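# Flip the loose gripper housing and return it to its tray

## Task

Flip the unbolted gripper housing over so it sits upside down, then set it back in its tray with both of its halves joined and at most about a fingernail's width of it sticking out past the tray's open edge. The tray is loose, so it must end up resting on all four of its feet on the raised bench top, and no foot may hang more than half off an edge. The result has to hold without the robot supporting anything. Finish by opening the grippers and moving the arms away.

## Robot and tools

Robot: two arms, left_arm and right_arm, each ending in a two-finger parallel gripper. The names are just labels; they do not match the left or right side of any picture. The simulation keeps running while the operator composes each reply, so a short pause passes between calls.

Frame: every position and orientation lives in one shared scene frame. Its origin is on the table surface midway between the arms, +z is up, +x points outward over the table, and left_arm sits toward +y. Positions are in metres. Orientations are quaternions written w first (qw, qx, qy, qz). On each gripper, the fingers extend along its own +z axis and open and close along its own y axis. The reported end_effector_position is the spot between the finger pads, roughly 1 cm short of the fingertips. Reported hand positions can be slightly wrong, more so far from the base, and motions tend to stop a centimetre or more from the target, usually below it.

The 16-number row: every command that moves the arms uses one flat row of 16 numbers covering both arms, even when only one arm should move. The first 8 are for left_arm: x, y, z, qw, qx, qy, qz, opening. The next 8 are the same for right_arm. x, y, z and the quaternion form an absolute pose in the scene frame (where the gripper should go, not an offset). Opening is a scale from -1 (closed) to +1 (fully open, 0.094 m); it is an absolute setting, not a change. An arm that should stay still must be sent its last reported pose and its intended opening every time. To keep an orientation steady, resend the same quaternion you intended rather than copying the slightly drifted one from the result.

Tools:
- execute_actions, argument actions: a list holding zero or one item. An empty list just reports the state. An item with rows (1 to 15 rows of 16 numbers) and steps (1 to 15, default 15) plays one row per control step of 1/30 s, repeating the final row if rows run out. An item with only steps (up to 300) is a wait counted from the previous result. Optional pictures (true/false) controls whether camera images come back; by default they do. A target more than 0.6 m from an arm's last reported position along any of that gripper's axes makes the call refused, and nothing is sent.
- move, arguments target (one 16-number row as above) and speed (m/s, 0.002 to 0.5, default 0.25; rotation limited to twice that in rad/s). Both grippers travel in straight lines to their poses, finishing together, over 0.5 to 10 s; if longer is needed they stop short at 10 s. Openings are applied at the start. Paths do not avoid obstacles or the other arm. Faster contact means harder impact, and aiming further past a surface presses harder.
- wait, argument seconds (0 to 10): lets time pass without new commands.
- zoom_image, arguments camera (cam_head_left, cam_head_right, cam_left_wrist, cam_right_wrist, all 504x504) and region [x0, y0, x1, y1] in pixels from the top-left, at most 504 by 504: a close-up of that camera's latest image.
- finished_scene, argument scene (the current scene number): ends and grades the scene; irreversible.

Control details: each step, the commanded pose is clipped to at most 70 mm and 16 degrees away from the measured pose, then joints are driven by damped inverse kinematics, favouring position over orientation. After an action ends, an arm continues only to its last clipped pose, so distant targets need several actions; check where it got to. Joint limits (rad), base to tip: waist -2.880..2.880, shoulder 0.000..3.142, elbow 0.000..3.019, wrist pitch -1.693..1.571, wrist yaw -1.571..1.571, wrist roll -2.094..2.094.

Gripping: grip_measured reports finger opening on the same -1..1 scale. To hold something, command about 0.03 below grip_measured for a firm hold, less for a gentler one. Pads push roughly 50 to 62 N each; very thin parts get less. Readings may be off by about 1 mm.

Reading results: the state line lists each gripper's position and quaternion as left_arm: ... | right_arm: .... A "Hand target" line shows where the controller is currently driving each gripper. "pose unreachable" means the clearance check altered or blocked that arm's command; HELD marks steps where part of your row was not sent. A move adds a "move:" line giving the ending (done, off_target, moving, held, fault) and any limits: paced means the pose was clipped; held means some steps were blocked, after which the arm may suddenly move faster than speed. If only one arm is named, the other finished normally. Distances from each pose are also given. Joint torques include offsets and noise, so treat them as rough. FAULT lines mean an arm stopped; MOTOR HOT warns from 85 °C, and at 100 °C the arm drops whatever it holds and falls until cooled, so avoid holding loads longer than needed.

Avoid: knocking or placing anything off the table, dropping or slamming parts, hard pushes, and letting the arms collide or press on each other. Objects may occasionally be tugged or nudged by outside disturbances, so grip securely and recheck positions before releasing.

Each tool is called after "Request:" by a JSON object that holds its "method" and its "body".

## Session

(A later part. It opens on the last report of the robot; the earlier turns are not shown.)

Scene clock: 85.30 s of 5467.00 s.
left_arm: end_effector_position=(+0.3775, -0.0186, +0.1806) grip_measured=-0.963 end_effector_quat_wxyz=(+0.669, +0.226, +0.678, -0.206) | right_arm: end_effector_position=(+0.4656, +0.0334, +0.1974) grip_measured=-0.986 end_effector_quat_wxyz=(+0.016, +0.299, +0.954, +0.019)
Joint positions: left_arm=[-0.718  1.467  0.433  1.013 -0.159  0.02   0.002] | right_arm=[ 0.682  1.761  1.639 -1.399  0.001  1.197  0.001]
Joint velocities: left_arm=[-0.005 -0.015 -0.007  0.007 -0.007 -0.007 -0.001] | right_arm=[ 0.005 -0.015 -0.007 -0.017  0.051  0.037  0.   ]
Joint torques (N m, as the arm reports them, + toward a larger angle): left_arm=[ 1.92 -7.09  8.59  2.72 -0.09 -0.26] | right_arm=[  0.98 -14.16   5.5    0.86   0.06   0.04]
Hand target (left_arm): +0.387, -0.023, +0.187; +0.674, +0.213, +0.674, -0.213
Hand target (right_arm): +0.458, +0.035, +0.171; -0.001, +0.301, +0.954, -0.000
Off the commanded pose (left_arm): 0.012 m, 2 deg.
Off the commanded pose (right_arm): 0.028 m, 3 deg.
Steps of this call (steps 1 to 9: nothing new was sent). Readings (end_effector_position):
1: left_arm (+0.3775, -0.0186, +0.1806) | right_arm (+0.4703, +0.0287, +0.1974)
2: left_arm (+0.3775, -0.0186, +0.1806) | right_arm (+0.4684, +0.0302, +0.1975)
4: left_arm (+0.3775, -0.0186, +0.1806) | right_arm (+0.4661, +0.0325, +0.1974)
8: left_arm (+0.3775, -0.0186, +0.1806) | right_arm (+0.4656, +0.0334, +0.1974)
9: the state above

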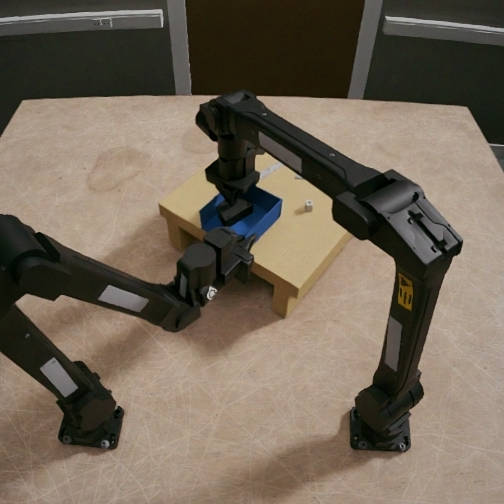

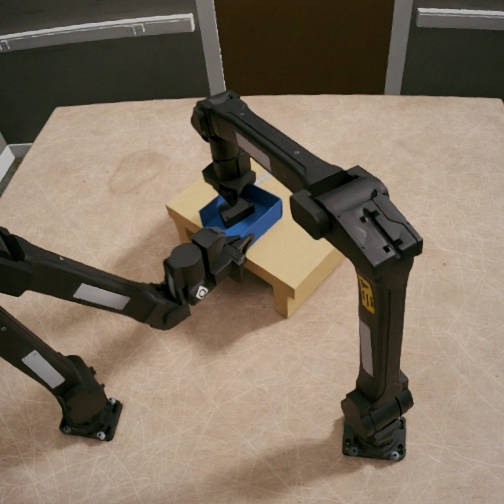

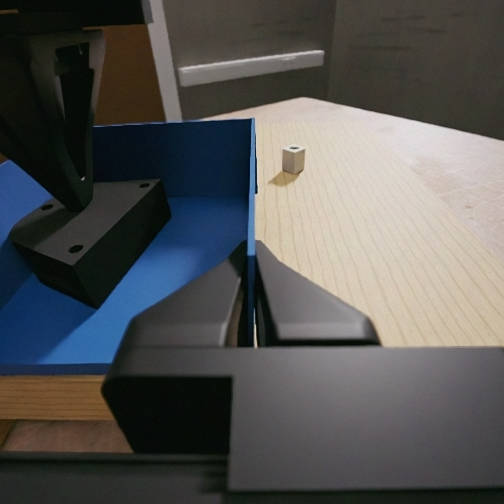

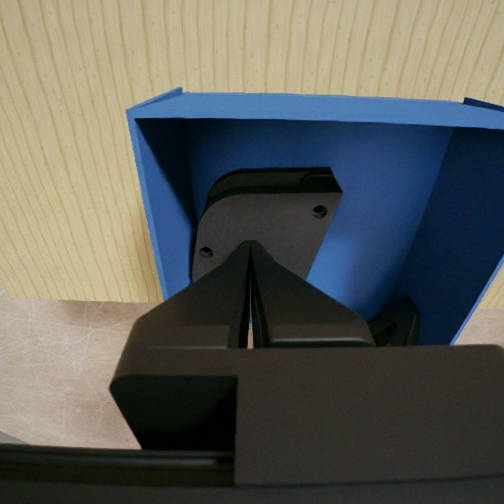

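Request:
{"method": "execute_actions", "body": {"actions": [{"rows":[[0.387,-0.023,0.187,0.674,0.213,0.674,-0.213,-1,0.456,0.036,0.17,0,0.301,0.954,0,-1],[0.387,-0.023,0.187,0.674,0.213,0.674,-0.213,-1,0.4535,0.037,0.17,0,0.301,0.954,0,-1],[0.387,-0.023,0.187,0.674,0.213,0.674,-0.213,-1,0.451,0.038,0.17,0,0.301,0.954,0,-1],[0.387,-0.023,0.187,0.674,0.213,0.674,-0.213,-1,0.4485,0.039,0.17,0,0.301,0.954,0,-1],[0.387,-0.023,0.187,0.674,0.213,0.674,-0.213,-1,0.446,0.040,0.17,0,0.301,0.954,0,-1],[0.387,-0.023,0.187,0.674,0.213,0.674,-0.213,-1,0.4435,0.041,0.17,0,0.301,0.954,0,-1],[0.387,-0.023,0.187,0.674,0.213,0.674,-0.213,-1,0.441,0.042,0.17,0,0.301,0.954,0,-1],[0.387,-0.023,0.187,0.674,0.213,0.674,-0.213,-1,0.4385,0.043,0.17,0,0.301,0.954,0,-1],[0.387,-0.023,0.187,0.674,0.213,0.674,-0.213,-1,0.436,0.044,0.17,0,0.301,0.954,0,-1],[0.387,-0.023,0.187,0.674,0.213,0.674,-0.213,-1,0.4335,0.045,0.17,0,0.301,0.954,0,-1],[0.387,-0.023,0.187,0.674,0.213,0.674,-0.213,-1,0.431,0.046,0.17,0,0.301,0.954,0,-1],[0.387,-0.023,0.187,0.674,0.213,0.674,-0.213,-1,0.4285,0.047,0.17,0,0.301,0.954,0,-1],[0.387,-0.023,0.187,0.674,0.213,0.674,-0.213,-1,0.426,0.048,0.17,0,0.301,0.954,0,-1],[0.387,-0.023,0.187,0.674,0.213,0.674,-0.213,-1,0.4235,0.049,0.17,0,0.301,0.954,0,-1],[0.387,-0.023,0.187,0.674,0.213,0.674,-0.213,-1,0.421,0.05,0.17,0,0.301,0.954,0,-1]]}], "pictures": false}}

Request:
{"method": "wait", "body": {"seconds": 0.3}}

Scene clock: 93.07 s of 5467.00 s.
left_arm: end_effector_position=(+0.3775, -0.0186, +0.1802) grip_measured=-0.963 end_effector_quat_wxyz=(+0.669, +0.227, +0.678, -0.205) | right_arm: end_effector_position=(+0.4358, +0.0448, +0.1970) grip_measured=-0.986 end_effector_quat_wxyz=(+0.016, +0.299, +0.954, +0.021)
Joint positions: left_arm=[-0.718  1.468  0.433  1.013 -0.159  0.022  0.002] | right_arm=[ 0.731  1.713  1.573 -1.379  0.001  1.245  0.001]
Joint velocities: left_arm=[-0.005 -0.015  0.022 -0.007  0.007 -0.022 -0.001] | right_arm=[ 0.142 -0.103 -0.115  0.032 -0.022  0.125  0.   ]
Joint torques (N m, as the arm reports them, + toward a larger angle): left_arm=[ 1.96 -7.91  8.62  2.7  -0.1  -0.24] | right_arm=[  1.74 -13.39   5.36   0.79   0.02   0.04]
Hand target (left_arm): +0.387, -0.023, +0.187; +0.674, +0.213, +0.674, -0.213
Hand target (right_arm): +0.421, +0.050, +0.170; -0.001, +0.301, +0.954, -0.000
Off the commanded pose (left_arm): 0.012 m, 2 deg.
Off the commanded pose (right_arm): 0.031 m, 3 deg.
Steps of this call (steps 1 to 90: nothing new was sent; then 4.27 s passed at rest; steps 91 to 105: all 15 steps of this action). Readings (end_effector_position):
91: left_arm (+0.3775, -0.0186, +0.1806) | right_arm (+0.4654, +0.0333, +0.1973)
92: left_arm (+0.3775, -0.0186, +0.1804) | right_arm (+0.4652, +0.0334, +0.1974)
94: left_arm (+0.3775, -0.0186, +0.1804) | right_arm (+0.4641, +0.0335, +0.1973)
98: left_arm (+0.3775, -0.0186, +0.1804) | right_arm (+0.4561, +0.0353, +0.1975)
105: the state above

Scene clock: 93.37 s of 5467.00 s.
left_arm: end_effector_position=(+0.3775, -0.0187, +0.1802) grip_measured=-0.963 end_effector_quat_wxyz=(+0.669, +0.227, +0.678, -0.205) | right_arm: end_effector_position=(+0.4284, +0.0497, +0.1971) grip_measured=-0.986 end_effector_quat_wxyz=(+0.015, +0.298, +0.954, +0.020)
Joint positions: left_arm=[-0.718  1.468  0.433  1.013 -0.159  0.022  0.002] | right_arm=[ 0.747  1.706  1.565 -1.379  0.001  1.26   0.001]
Joint velocities: left_arm=[-0.015  0.005 -0.007 -0.012  0.022 -0.022  0.001] | right_arm=[ 0.005 -0.005 -0.012 -0.017  0.007  0.066 -0.001]
Joint torques (N m, as the arm reports them, + toward a larger angle): left_arm=[ 1.96 -7.5   8.6   2.71 -0.09 -0.3 ] | right_arm=[  1.   -13.18   5.48   0.9    0.01   0.04]
Hand target (left_arm): +0.387, -0.023, +0.187; +0.674, +0.213, +0.674, -0.213
Hand target (right_arm): +0.421, +0.050, +0.171; -0.001, +0.301, +0.954, -0.000
Off the commanded pose (left_arm): 0.012 m, 2 deg.
Off the commanded pose (right_arm): 0.028 m, 3 deg.
Steps of this call (steps 1 to 9: nothing new was sent). Readings (end_effector_position):
1: left_arm (+0.3775, -0.0187, +0.1802) | right_arm (+0.4332, +0.0462, +0.1970)
2: left_arm (+0.3775, -0.0187, +0.1802) | right_arm (+0.4311, +0.0474, +0.1972)
4: left_arm (+0.3775, -0.0187, +0.1802) | right_arm (+0.4287, +0.0492, +0.1971)
8: left_arm (+0.3775, -0.0187, +0.1802) | right_arm (+0.4284, +0.0497, +0.1971)
9: the state above

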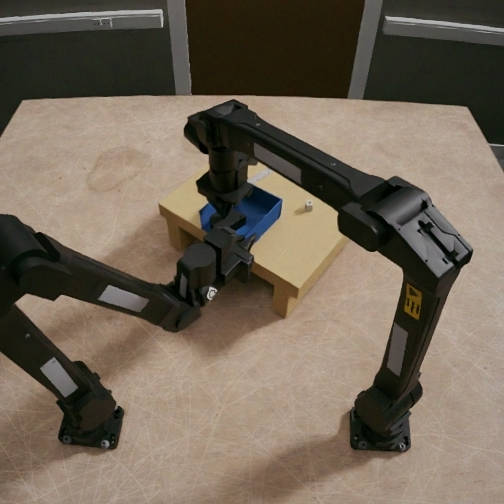

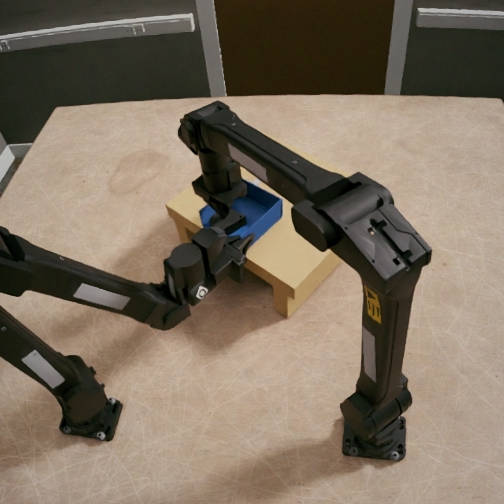

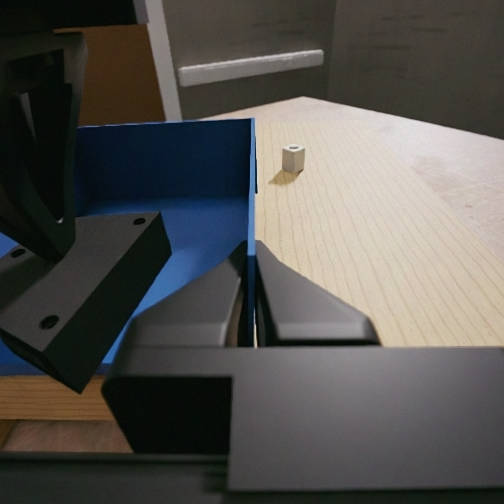

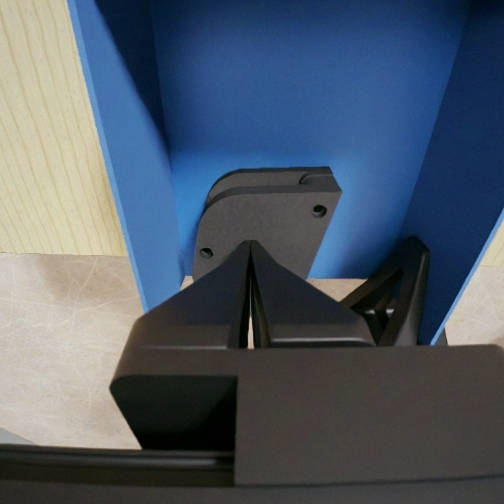

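Request:
{"method": "execute_actions", "body": {"actions": [{"rows":[[0.387,-0.023,0.187,0.674,0.213,0.674,-0.213,-1,0.419,0.0513,0.17,0,0.301,0.954,0,-1],[0.387,-0.023,0.187,0.674,0.213,0.674,-0.213,-1,0.417,0.0526,0.17,0,0.301,0.954,0,-1],[0.387,-0.023,0.187,0.674,0.213,0.674,-0.213,-1,0.415,0.054,0.17,0,0.301,0.954,0,-1],[0.387,-0.023,0.187,0.674,0.213,0.674,-0.213,-1,0.413,0.0553,0.17,0,0.301,0.954,0,-1],[0.387,-0.023,0.187,0.674,0.213,0.674,-0.213,-1,0.411,0.0566,0.17,0,0.301,0.954,0,-1],[0.387,-0.023,0.187,0.674,0.213,0.674,-0.213,-1,0.409,0.058,0.17,0,0.301,0.954,0,-1],[0.387,-0.023,0.187,0.674,0.213,0.674,-0.213,-1,0.407,0.0593,0.17,0,0.301,0.954,0,-1],[0.387,-0.023,0.187,0.674,0.213,0.674,-0.213,-1,0.405,0.0606,0.17,0,0.301,0.954,0,-1],[0.387,-0.023,0.187,0.674,0.213,0.674,-0.213,-1,0.403,0.062,0.17,0,0.301,0.954,0,-1]],"steps":15}]}}

Scene clock: 97.43 s of 5467.00 s.
left_arm: end_effector_position=(+0.3775, -0.0187, +0.1801) grip_measured=-0.963 end_effector_quat_wxyz=(+0.669, +0.227, +0.678, -0.205) | right_arm: end_effector_position=(+0.4111, +0.0613, +0.1969) grip_measured=-0.986 end_effector_quat_wxyz=(+0.015, +0.299, +0.954, +0.021)
Joint positions: left_arm=[-0.718  1.469  0.433  1.013 -0.159  0.023  0.002] | right_arm=[ 0.785  1.689  1.542 -1.371  0.001  1.299  0.001]
Joint velocities: left_arm=[-0.005 -0.015  0.002 -0.007 -0.007 -0.007 -0.   ] | right_arm=[ 0.024  0.005 -0.012  0.007 -0.022  0.022 -0.   ]
Joint torques (N m, as the arm reports them, + toward a larger angle): left_arm=[ 2.03 -7.62  8.59  2.7  -0.1  -0.3 ] | right_arm=[  0.91 -12.92   5.4    0.89   0.     0.07]
Hand target (left_arm): +0.387, -0.023, +0.187; +0.674, +0.213, +0.674, -0.213
Hand target (right_arm): +0.403, +0.062, +0.170; -0.001, +0.301, +0.954, +0.000
Off the commanded pose (left_arm): 0.013 m, 2 deg.
Off the commanded pose (right_arm): 0.028 m, 3 deg.
Steps of this call (steps 1 to 90: nothing new was sent; then 0.57 s passed at rest; steps 91 to 105: all 15 steps of this action). Readings (end_effector_position):
91: left_arm (+0.3775, -0.0187, +0.1802) | right_arm (+0.4284, +0.0497, +0.1969)
92: left_arm (+0.3775, -0.0187, +0.1802) | right_arm (+0.4281, +0.0498, +0.1969)
94: left_arm (+0.3775, -0.0187, +0.1802) | right_arm (+0.4276, +0.0499, +0.1969)
98: left_arm (+0.3775, -0.0187, +0.1802) | right_arm (+0.4221, +0.0524, +0.1969)
105: the state above

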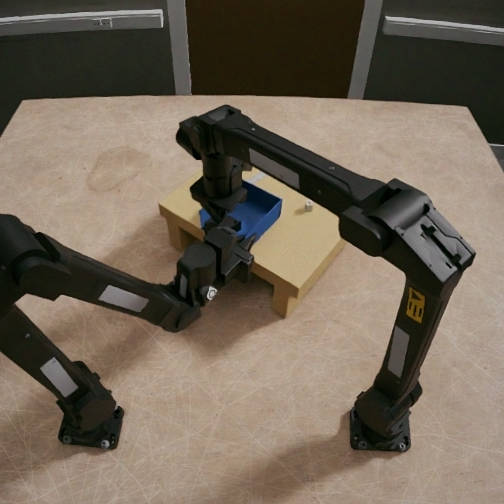

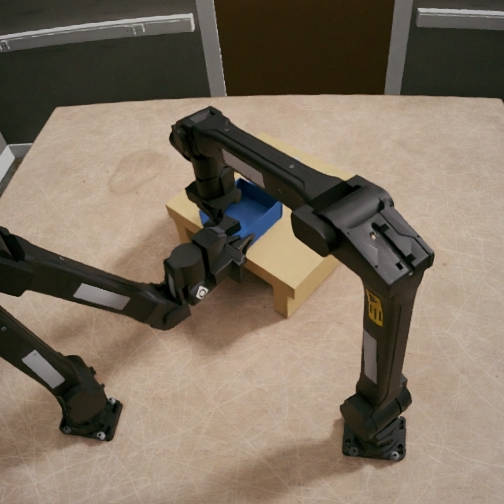

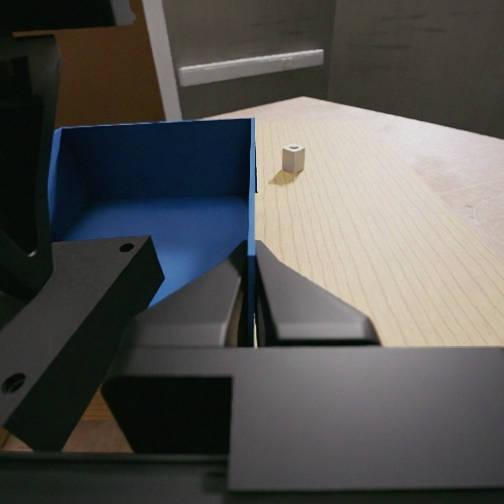

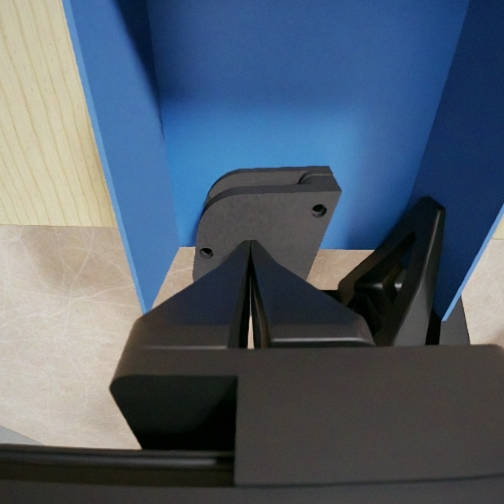

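Request:
{"method": "execute_actions", "body": {"actions": [{"rows":[[0.380,-0.020,0.187,0.674,0.213,0.674,-0.213,-0.75,0.410,0.0615,0.178,0,0.301,0.954,0,-1]],"steps":10}], "pictures": false}}

Request:
{"method": "move", "body": {"target": [0.305,0.03,0.19,0.674,0.213,0.674,-0.213,-0.75,0.410,0.0615,0.178,0,0.301,0.954,0,-1], "speed": 0.12}}

Request:
{"method": "move", "body": {"target": [0.345,0.10,0.18,0.627,0.627,0.326,0.326,0.3,0.410,0.0615,0.178,0,0.301,0.954,0,-1], "speed": 0.4}}

Scene clock: 100.87 s of 5467.00 s.
left_arm: end_effector_position=(+0.3782, -0.0177, +0.1801) grip_measured=-0.752 end_effector_quat_wxyz=(+0.668, +0.221, +0.680, -0.206) | right_arm: end_effector_position=(+0.4108, +0.0613, +0.1969) grip_measured=-0.986 end_effector_quat_wxyz=(+0.014, +0.301, +0.953, +0.021)
Joint positions: left_arm=[-0.718  1.469  0.433  1.013 -0.166  0.011  0.012] | right_arm=[ 0.785  1.689  1.542 -1.373  0.001  1.303  0.001]
Joint velocities: left_arm=[-0.015 -0.015 -0.007  0.002 -0.051 -0.051  0.   ] | right_arm=[-0.005 -0.005 -0.007  0.002  0.007 -0.037  0.001]
Joint torques (N m, as the arm reports them, + toward a larger angle): left_arm=[ 1.14 -8.49  7.08  2.79 -0.18 -0.15] | right_arm=[  0.32 -12.2    7.81   0.09   0.03  -0.05]
Hand target (left_arm): +0.380, -0.020, +0.187; +0.674, +0.213, +0.674, -0.213
Hand target (right_arm): +0.410, +0.061, +0.178; -0.000, +0.301, +0.954, +0.000
Off the commanded pose (left_arm): 0.008 m, 2 deg.
Off the commanded pose (right_arm): 0.019 m, 3 deg.
Steps of this call (steps 1 to 90: nothing new was sent; then 0.10 s passed at rest; steps 91 to 100: all 10 steps of this action). Readings (end_effector_position):
91: left_arm (+0.3777, -0.0183, +0.1801) | right_arm (+0.4109, +0.0614, +0.1969)
92: left_arm (+0.3780, -0.0179, +0.1801) | right_arm (+0.4109, +0.0614, +0.1969)
94: left_arm (+0.3781, -0.0178, +0.1801) | right_arm (+0.4108, +0.0613, +0.1969)
98: left_arm (+0.3782, -0.0177, +0.1801) | right_arm (+0.4108, +0.0613, +0.1969)
100: the state above

Scene clock: 102.17 s of 5467.00 s.
left_arm: end_effector_position=(+0.3055, +0.0316, +0.1913) grip_measured=-0.752 end_effector_quat_wxyz=(+0.677, +0.213, +0.672, -0.210) | right_arm: end_effector_position=(+0.4105, +0.0611, +0.1974) grip_measured=-0.986 end_effector_quat_wxyz=(+0.014, +0.301, +0.953, +0.021)
Joint positions: left_arm=[-0.791  1.202  0.217  0.99  -0.244  0.009  0.012] | right_arm=[ 0.785  1.688  1.542 -1.374  0.001  1.303  0.001]
Joint velocities: left_arm=[ 0.005 -0.005  0.002  0.007 -0.037 -0.022  0.001] | right_arm=[-0.005 -0.005  0.007  0.002 -0.007  0.007 -0.   ]
Joint torques (N m, as the arm reports them, + toward a larger angle): left_arm=[ 0.42 -5.22  7.16  1.8  -0.17 -0.17] | right_arm=[  0.39 -12.02   7.75   0.14   0.03  -0.06]
Hand target (left_arm): +0.304, +0.029, +0.191; +0.674, +0.213, +0.674, -0.214
Hand target (right_arm): +0.410, +0.061, +0.178; -0.000, +0.301, +0.954, +0.000
Off the commanded pose (left_arm): 0.002 m, 1 deg.
Off the commanded pose (right_arm): 0.019 m, 3 deg.
move: off_target (right_arm)

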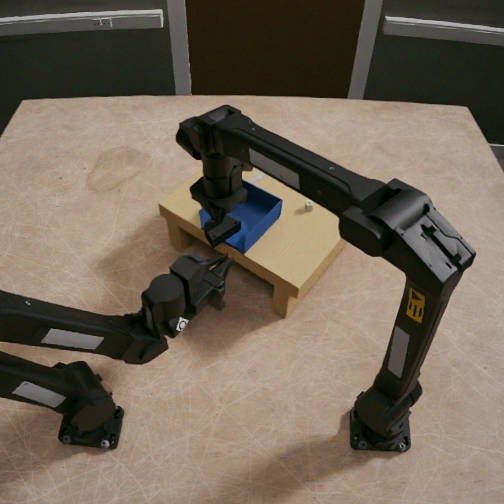

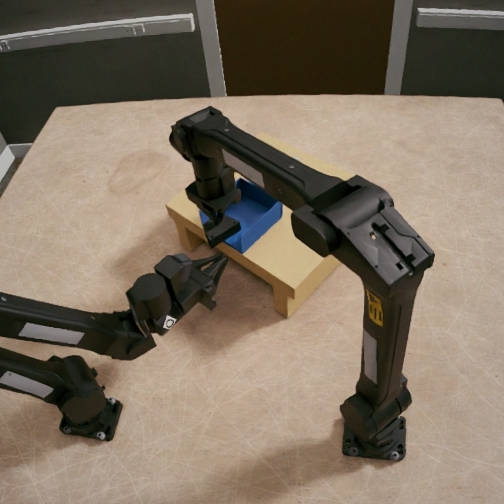

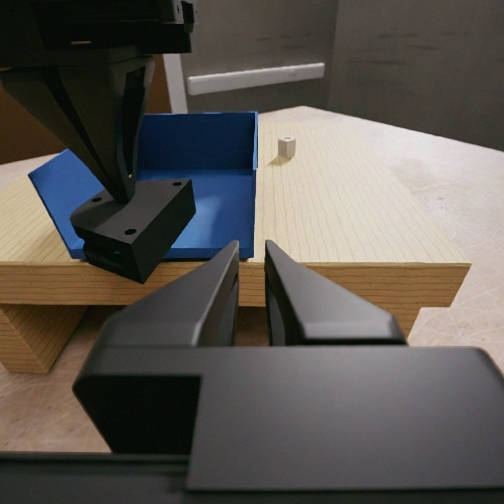

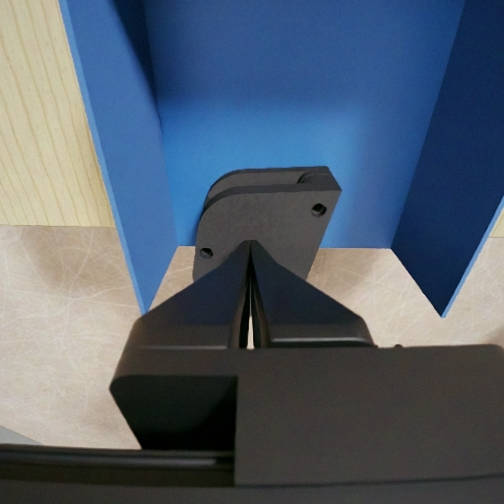

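Scene clock: 104.80 s of 5467.00 s.
left_arm: end_effector_position=(+0.3445, +0.0993, +0.1795) grip_measured=+0.298 end_effector_quat_wxyz=(+0.627, +0.630, +0.328, +0.321) | right_arm: end_effector_position=(+0.4104, +0.0610, +0.1974) grip_measured=-0.986 end_effector_quat_wxyz=(+0.014, +0.301, +0.953, +0.021)
Joint positions: left_arm=[-0.444  1.204  0.178  1.017  0.112  1.565  0.061] | right_arm=[ 0.785  1.688  1.542 -1.374  0.001  1.303  0.001]
Joint velocities: left_arm=[ 0.005 -0.005 -0.007 -0.002 -0.081  0.007  0.001] | right_arm=[-0.015 -0.015 -0.017  0.002 -0.037 -0.051  0.001]
Joint torques (N m, as the arm reports them, + toward a larger angle): left_arm=[ 1.85 -3.14  6.29  3.16  0.06 -0.07] | right_arm=[  0.34 -12.11   7.75   0.16   0.03  -0.05]
Hand target (left_arm): +0.346, +0.102, +0.180; +0.626, +0.628, +0.324, +0.328
Hand target (right_arm): +0.410, +0.061, +0.178; -0.000, +0.301, +0.954, +0.000
Off the commanded pose (left_arm): 0.001 m, 1 deg.
Off the commanded pose (right_arm): 0.019 m, 3 deg.
move: off_target (right_arm)

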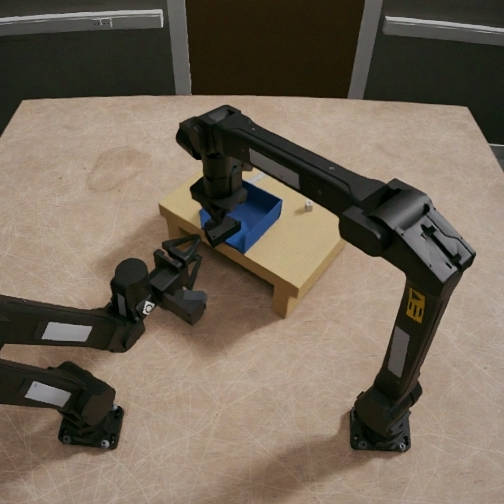

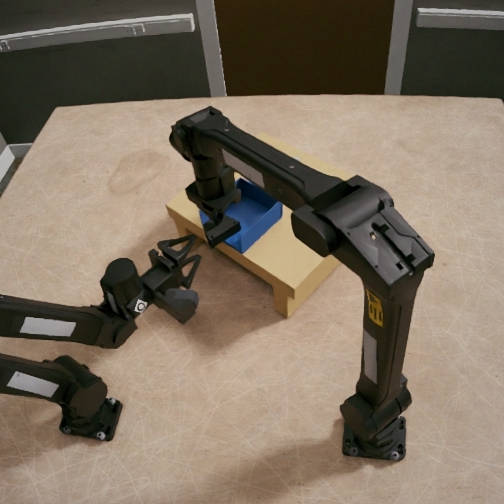

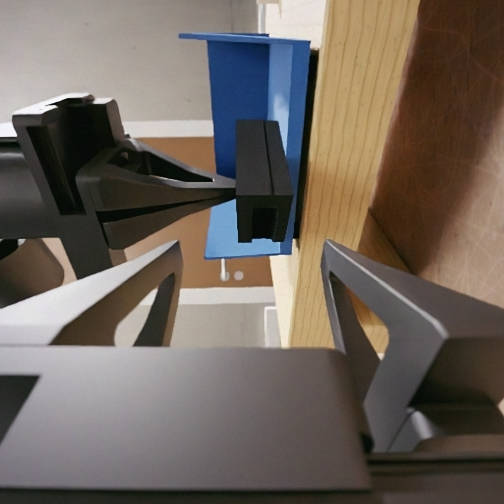

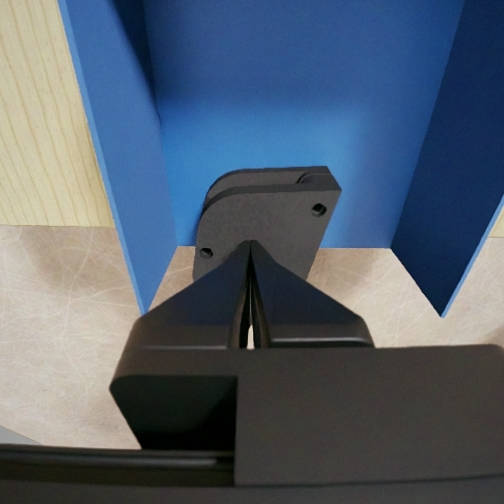

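Request:
{"method": "move", "body": {"target": [0.39,0.062,0.178,0.627,0.627,0.326,0.326,0.3,0.410,0.0615,0.178,0,0.301,0.954,0,-1], "speed": 0.06}}

Scene clock: 109.07 s of 5467.00 s.
left_arm: end_effector_position=(+0.3829, +0.0703, +0.1647) grip_measured=+0.298 end_effector_quat_wxyz=(+0.615, +0.637, +0.336, +0.320) | right_arm: end_effector_position=(+0.4103, +0.0609, +0.1974) grip_measured=-0.986 end_effector_quat_wxyz=(+0.014, +0.301, +0.953, +0.021)
Joint positions: left_arm=[-0.476  1.396  0.293  1.063  0.069  1.567  0.061] | right_arm=[ 0.785  1.688  1.542 -1.375  0.001  1.303  0.001]
Joint velocities: left_arm=[-0.005  0.005 -0.002  0.007  0.022 -0.037  0.   ] | right_arm=[-0.015 -0.015 -0.007 -0.022 -0.007 -0.007 -0.   ]
Joint torques (N m, as the arm reports them, + toward a larger angle): left_arm=[ 0.48 -6.08  8.4   3.03 -0.16 -0.12] | right_arm=[  0.39 -12.15   7.75   0.16   0.03  -0.05]
Hand target (left_arm): +0.390, +0.062, +0.178; +0.628, +0.627, +0.326, +0.326
Hand target (right_arm): +0.410, +0.061, +0.178; -0.000, +0.301, +0.954, +0.000
Off the commanded pose (left_arm): 0.017 m, 2 deg.
Off the commanded pose (right_arm): 0.019 m, 3 deg.
move: off_target (left_arm, right_arm)

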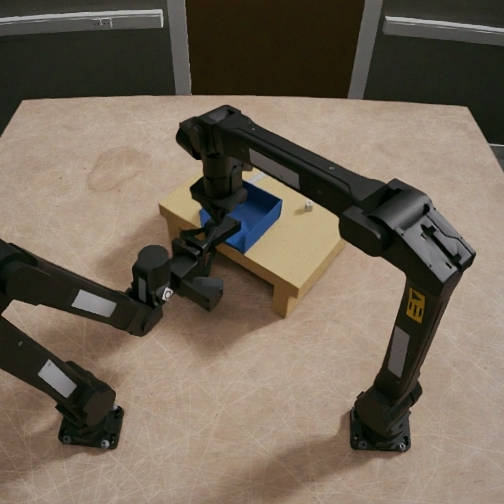

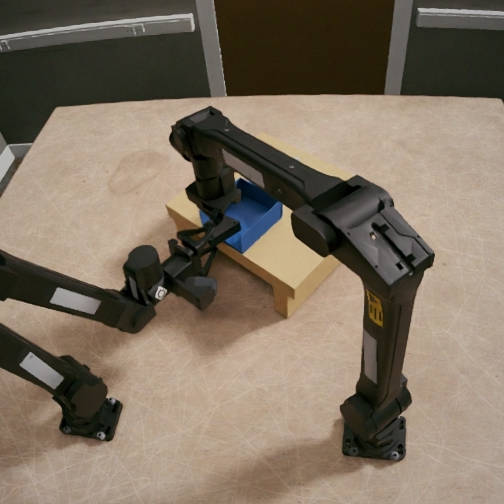

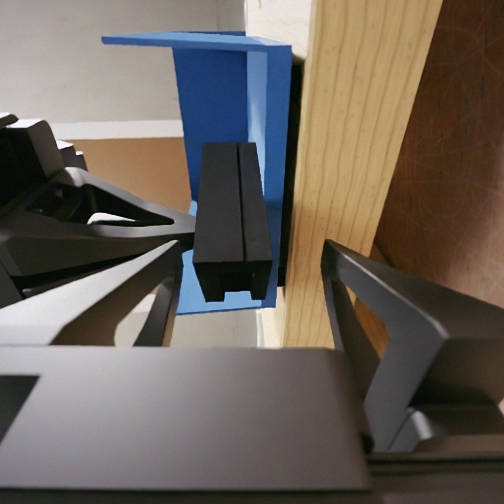

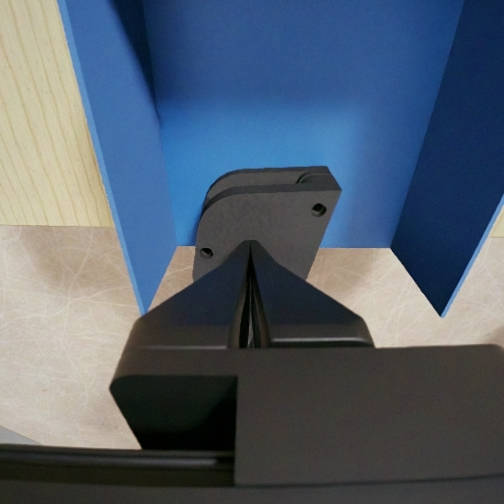

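Request:
{"method": "move", "body": {"target": [0.386,0.054,0.188,0.627,0.627,0.326,0.326,0.1,0.410,0.0615,0.178,0,0.301,0.954,0,-1], "speed": 0.03}}

Request:
{"method": "zoom_image", "body": {"camera": "cam_head_right", "region": [160, 190, 270, 290]}}

Scene clock: 114.37 s of 5467.00 s.
left_arm: end_effector_position=(+0.3787, +0.0625, +0.1733) grip_measured=+0.102 end_effector_quat_wxyz=(+0.618, +0.635, +0.334, +0.321) | right_arm: end_effector_position=(+0.4102, +0.0608, +0.1974) grip_measured=-0.986 end_effector_quat_wxyz=(+0.014, +0.301, +0.953, +0.020)
Joint positions: left_arm=[-0.509  1.364  0.299  1.035  0.037  1.567  0.052] | right_arm=[ 0.785  1.688  1.542 -1.375  0.001  1.303  0.001]
Joint velocities: left_arm=[-0.005 -0.005  0.017 -0.002  0.081 -0.007  0.   ] | right_arm=[-0.005 -0.005  0.002 -0.002  0.051 -0.022 -0.001]
Joint torques (N m, as the arm reports them, + toward a larger angle): left_arm=[ 0.66 -7.44  8.79  1.81 -0.16 -0.13] | right_arm=[  0.4  -12.14   7.75   0.19   0.03  -0.05]
Hand target (left_arm): +0.385, +0.054, +0.188; +0.627, +0.627, +0.327, +0.326
Hand target (right_arm): +0.410, +0.061, +0.178; -0.000, +0.301, +0.954, +0.000
Off the commanded pose (left_arm): 0.018 m, 2 deg.
Off the commanded pose (right_arm): 0.019 m, 3 deg.
After step 90, 1.03 s passed at rest.
move: off_target (left_arm, right_arm)

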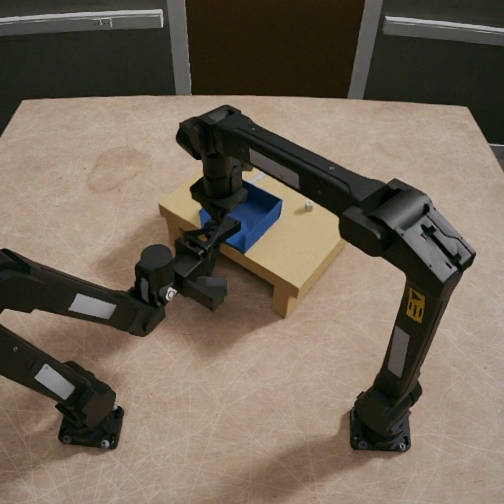

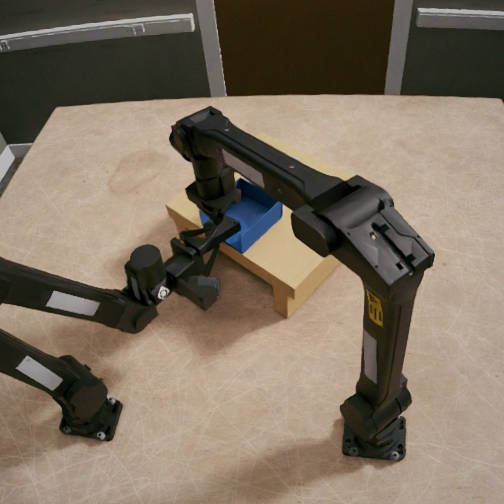

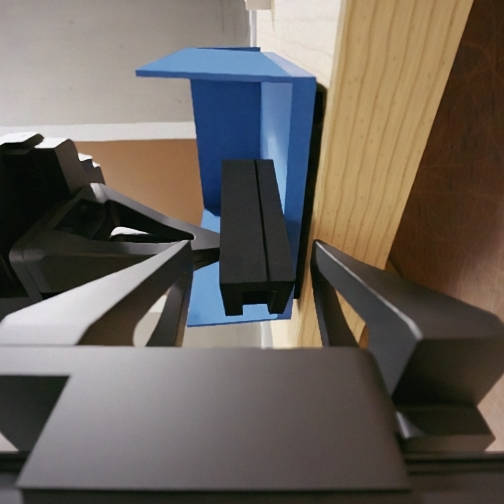

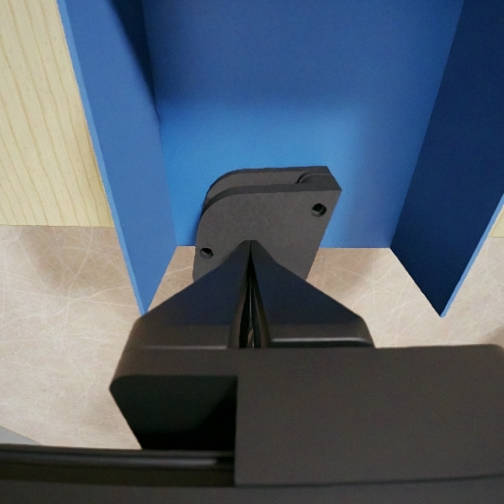

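Region (160, 190, 270, 290) of cam_head_right's 504x504 image, scaled by 4.582, with more detail than that image has; it fills the top 458 rows of this view, and the rest is white.

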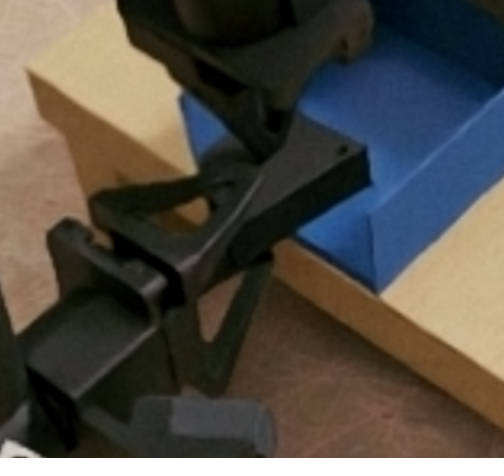

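Request:
{"method": "move", "body": {"target": [0.392,0.051,0.186,0.627,0.627,0.326,0.326,0.0,0.410,0.0615,0.178,0,0.301,0.954,0,-1], "speed": 0.02}}

Request:
{"method": "execute_actions", "body": {"actions": [{"rows":[[0.392,0.051,0.186,0.627,0.627,0.326,0.326,-0.15,0.410,0.0615,0.178,0,0.301,0.954,0,-1],[0.392,0.051,0.186,0.627,0.627,0.326,0.326,-0.2,0.410,0.0615,0.178,0,0.301,0.954,0,-1],[0.392,0.051,0.186,0.627,0.627,0.326,0.326,-0.25,0.410,0.0615,0.178,0,0.301,0.954,0,-1],[0.392,0.051,0.186,0.627,0.627,0.326,0.326,-0.28,0.410,0.0615,0.178,0,0.301,0.954,0,-1],[0.392,0.051,0.186,0.627,0.627,0.326,0.326,-0.31,0.410,0.0615,0.178,0,0.301,0.954,0,-1],[0.392,0.051,0.186,0.627,0.627,0.326,0.326,-0.34,0.410,0.0615,0.178,0,0.301,0.954,0,-1],[0.392,0.051,0.186,0.627,0.627,0.326,0.326,-0.37,0.410,0.0615,0.178,0,0.301,0.954,0,-1],[0.392,0.051,0.186,0.627,0.627,0.326,0.326,-0.40,0.410,0.0615,0.178,0,0.301,0.954,0,-1],[0.392,0.051,0.186,0.627,0.627,0.326,0.326,-0.43,0.410,0.0615,0.178,0,0.301,0.954,0,-1],[0.392,0.051,0.186,0.627,0.627,0.326,0.326,-0.46,0.410,0.0615,0.178,0,0.301,0.954,0,-1],[0.392,0.051,0.186,0.627,0.627,0.326,0.326,-0.5,0.410,0.0615,0.178,0,0.301,0.954,0,-1]],"steps":15}]}}

Scene clock: 119.80 s of 5467.00 s.
left_arm: end_effector_position=(+0.3835, +0.0594, +0.1772) grip_measured=+0.002 end_effector_quat_wxyz=(+0.620, +0.632, +0.333, +0.323) | right_arm: end_effector_position=(+0.4102, +0.0608, +0.1974) grip_measured=-0.986 end_effector_quat_wxyz=(+0.014, +0.301, +0.953, +0.020)
Joint positions: left_arm=[-0.509  1.372  0.315  1.035  0.037  1.567  0.047] | right_arm=[ 0.785  1.688  1.542 -1.376  0.001  1.303  0.001]
Joint velocities: left_arm=[-0.005 -0.015  0.007 -0.007  0.037  0.007 -0.001] | right_arm=[-0.005 -0.005  0.012  0.012 -0.022 -0.081  0.   ]
Joint torques (N m, as the arm reports them, + toward a larger angle): left_arm=[ 0.83 -5.56  9.06  2.38 -0.03 -0.11] | right_arm=[  0.32 -12.18   7.74   0.2    0.03  -0.05]
Hand target (left_arm): +0.392, +0.051, +0.186; +0.628, +0.627, +0.326, +0.326
Hand target (right_arm): +0.410, +0.061, +0.178; -0.000, +0.301, +0.954, +0.000
Off the commanded pose (left_arm): 0.015 m, 1 deg.
Off the commanded pose (right_arm): 0.019 m, 3 deg.
After step 90, 0.97 s passed at rest.
move: off_target (left_arm, right_arm)

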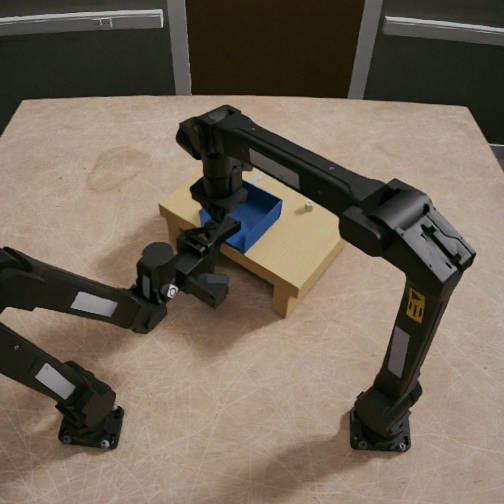

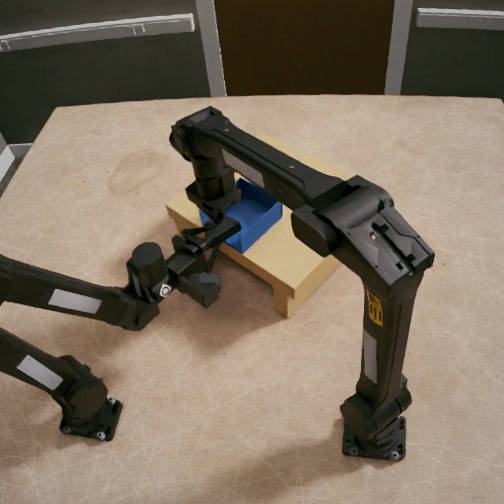

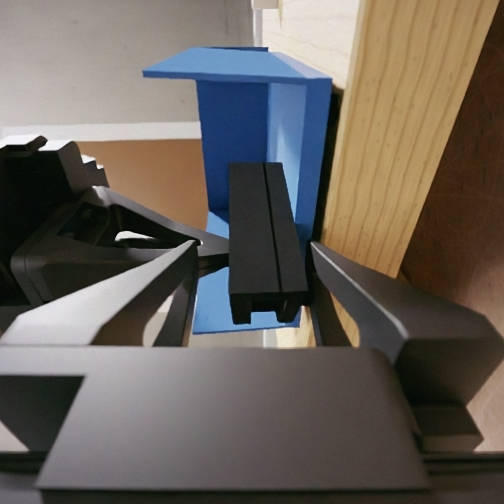

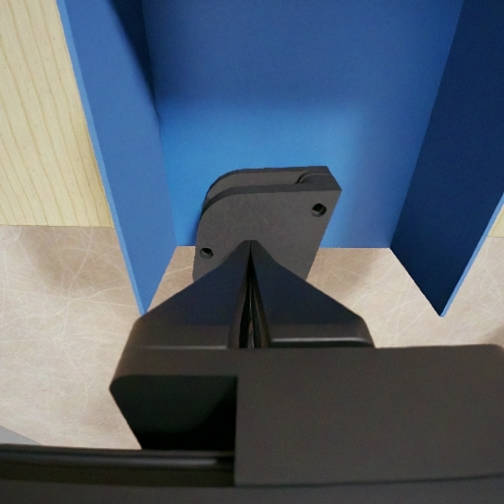

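Scene clock: 120.30 s of 5467.00 s.
left_arm: end_effector_position=(+0.3840, +0.0591, +0.1735) grip_measured=-0.446 end_effector_quat_wxyz=(+0.618, +0.635, +0.334, +0.321) | right_arm: end_effector_position=(+0.4102, +0.0607, +0.1974) grip_measured=-0.986 end_effector_quat_wxyz=(+0.014, +0.301, +0.953, +0.020)
Joint positions: left_arm=[-0.509  1.381  0.316  1.035  0.037  1.567  0.026] | right_arm=[ 0.785  1.688  1.542 -1.376  0.002  1.303  0.001]
Joint velocities: left_arm=[-0.015 -0.005 -0.017  0.017 -0.022  0.037 -0.   ] | right_arm=[-0.005  0.005 -0.022 -0.017  0.037 -0.051  0.001]
Joint torques (N m, as the arm reports them, + toward a larger angle): left_arm=[ 0.91 -7.27  8.77  2.37 -0.01 -0.12] | right_arm=[  0.4  -12.19   7.75   0.19   0.02  -0.05]
Hand target (left_arm): +0.391, +0.051, +0.186; +0.627, +0.627, +0.326, +0.326
Hand target (right_arm): +0.410, +0.061, +0.178; -0.000, +0.301, +0.954, +0.000
Off the commanded pose (left_arm): 0.017 m, 2 deg.
Off the commanded pose (right_arm): 0.019 m, 3 deg.
Steps of this call (steps 1 to 15: all 15 steps of this action). Readings (end_effector_position):
1: left_arm (+0.3835, +0.0594, +0.1772) | right_arm (+0.4102, +0.0608, +0.1974)
2: left_arm (+0.3835, +0.0594, +0.1772) | right_arm (+0.4102, +0.0608, +0.1974)
4: left_arm (+0.3836, +0.0593, +0.1764) | right_arm (+0.4102, +0.0608, +0.1974)
8: left_arm (+0.3839, +0.0591, +0.1735) | right_arm (+0.4102, +0.0608, +0.1974)
15: the state above

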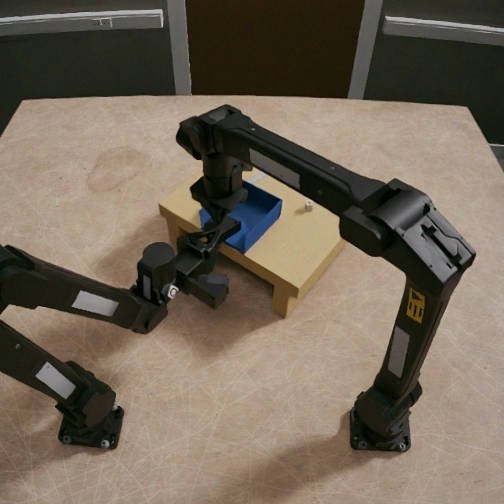

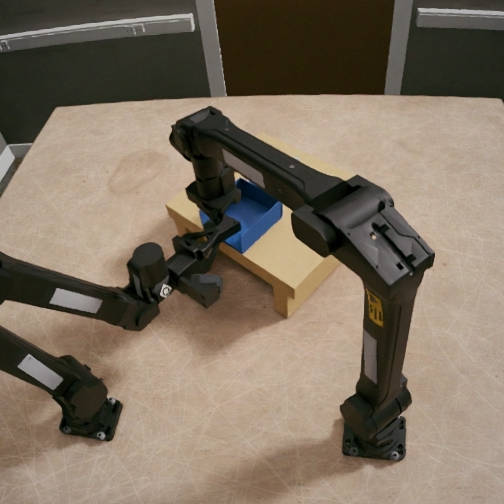

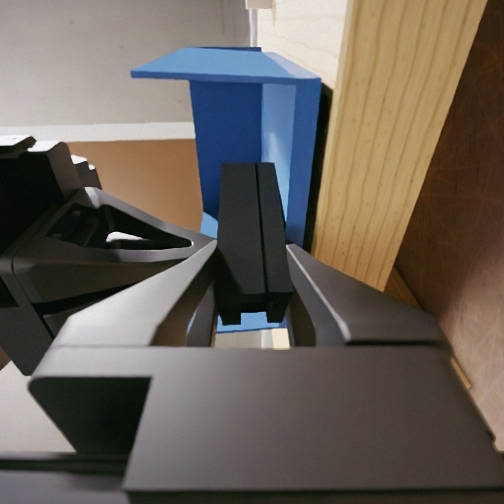

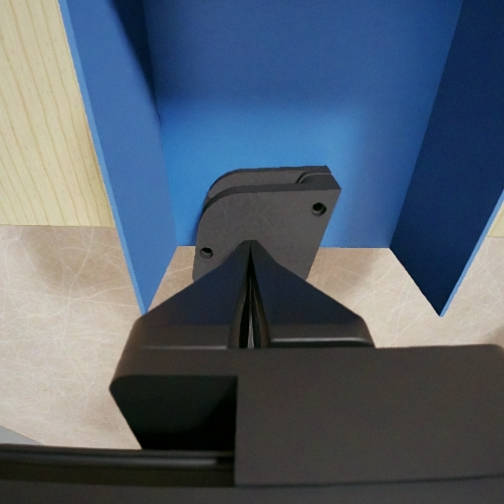

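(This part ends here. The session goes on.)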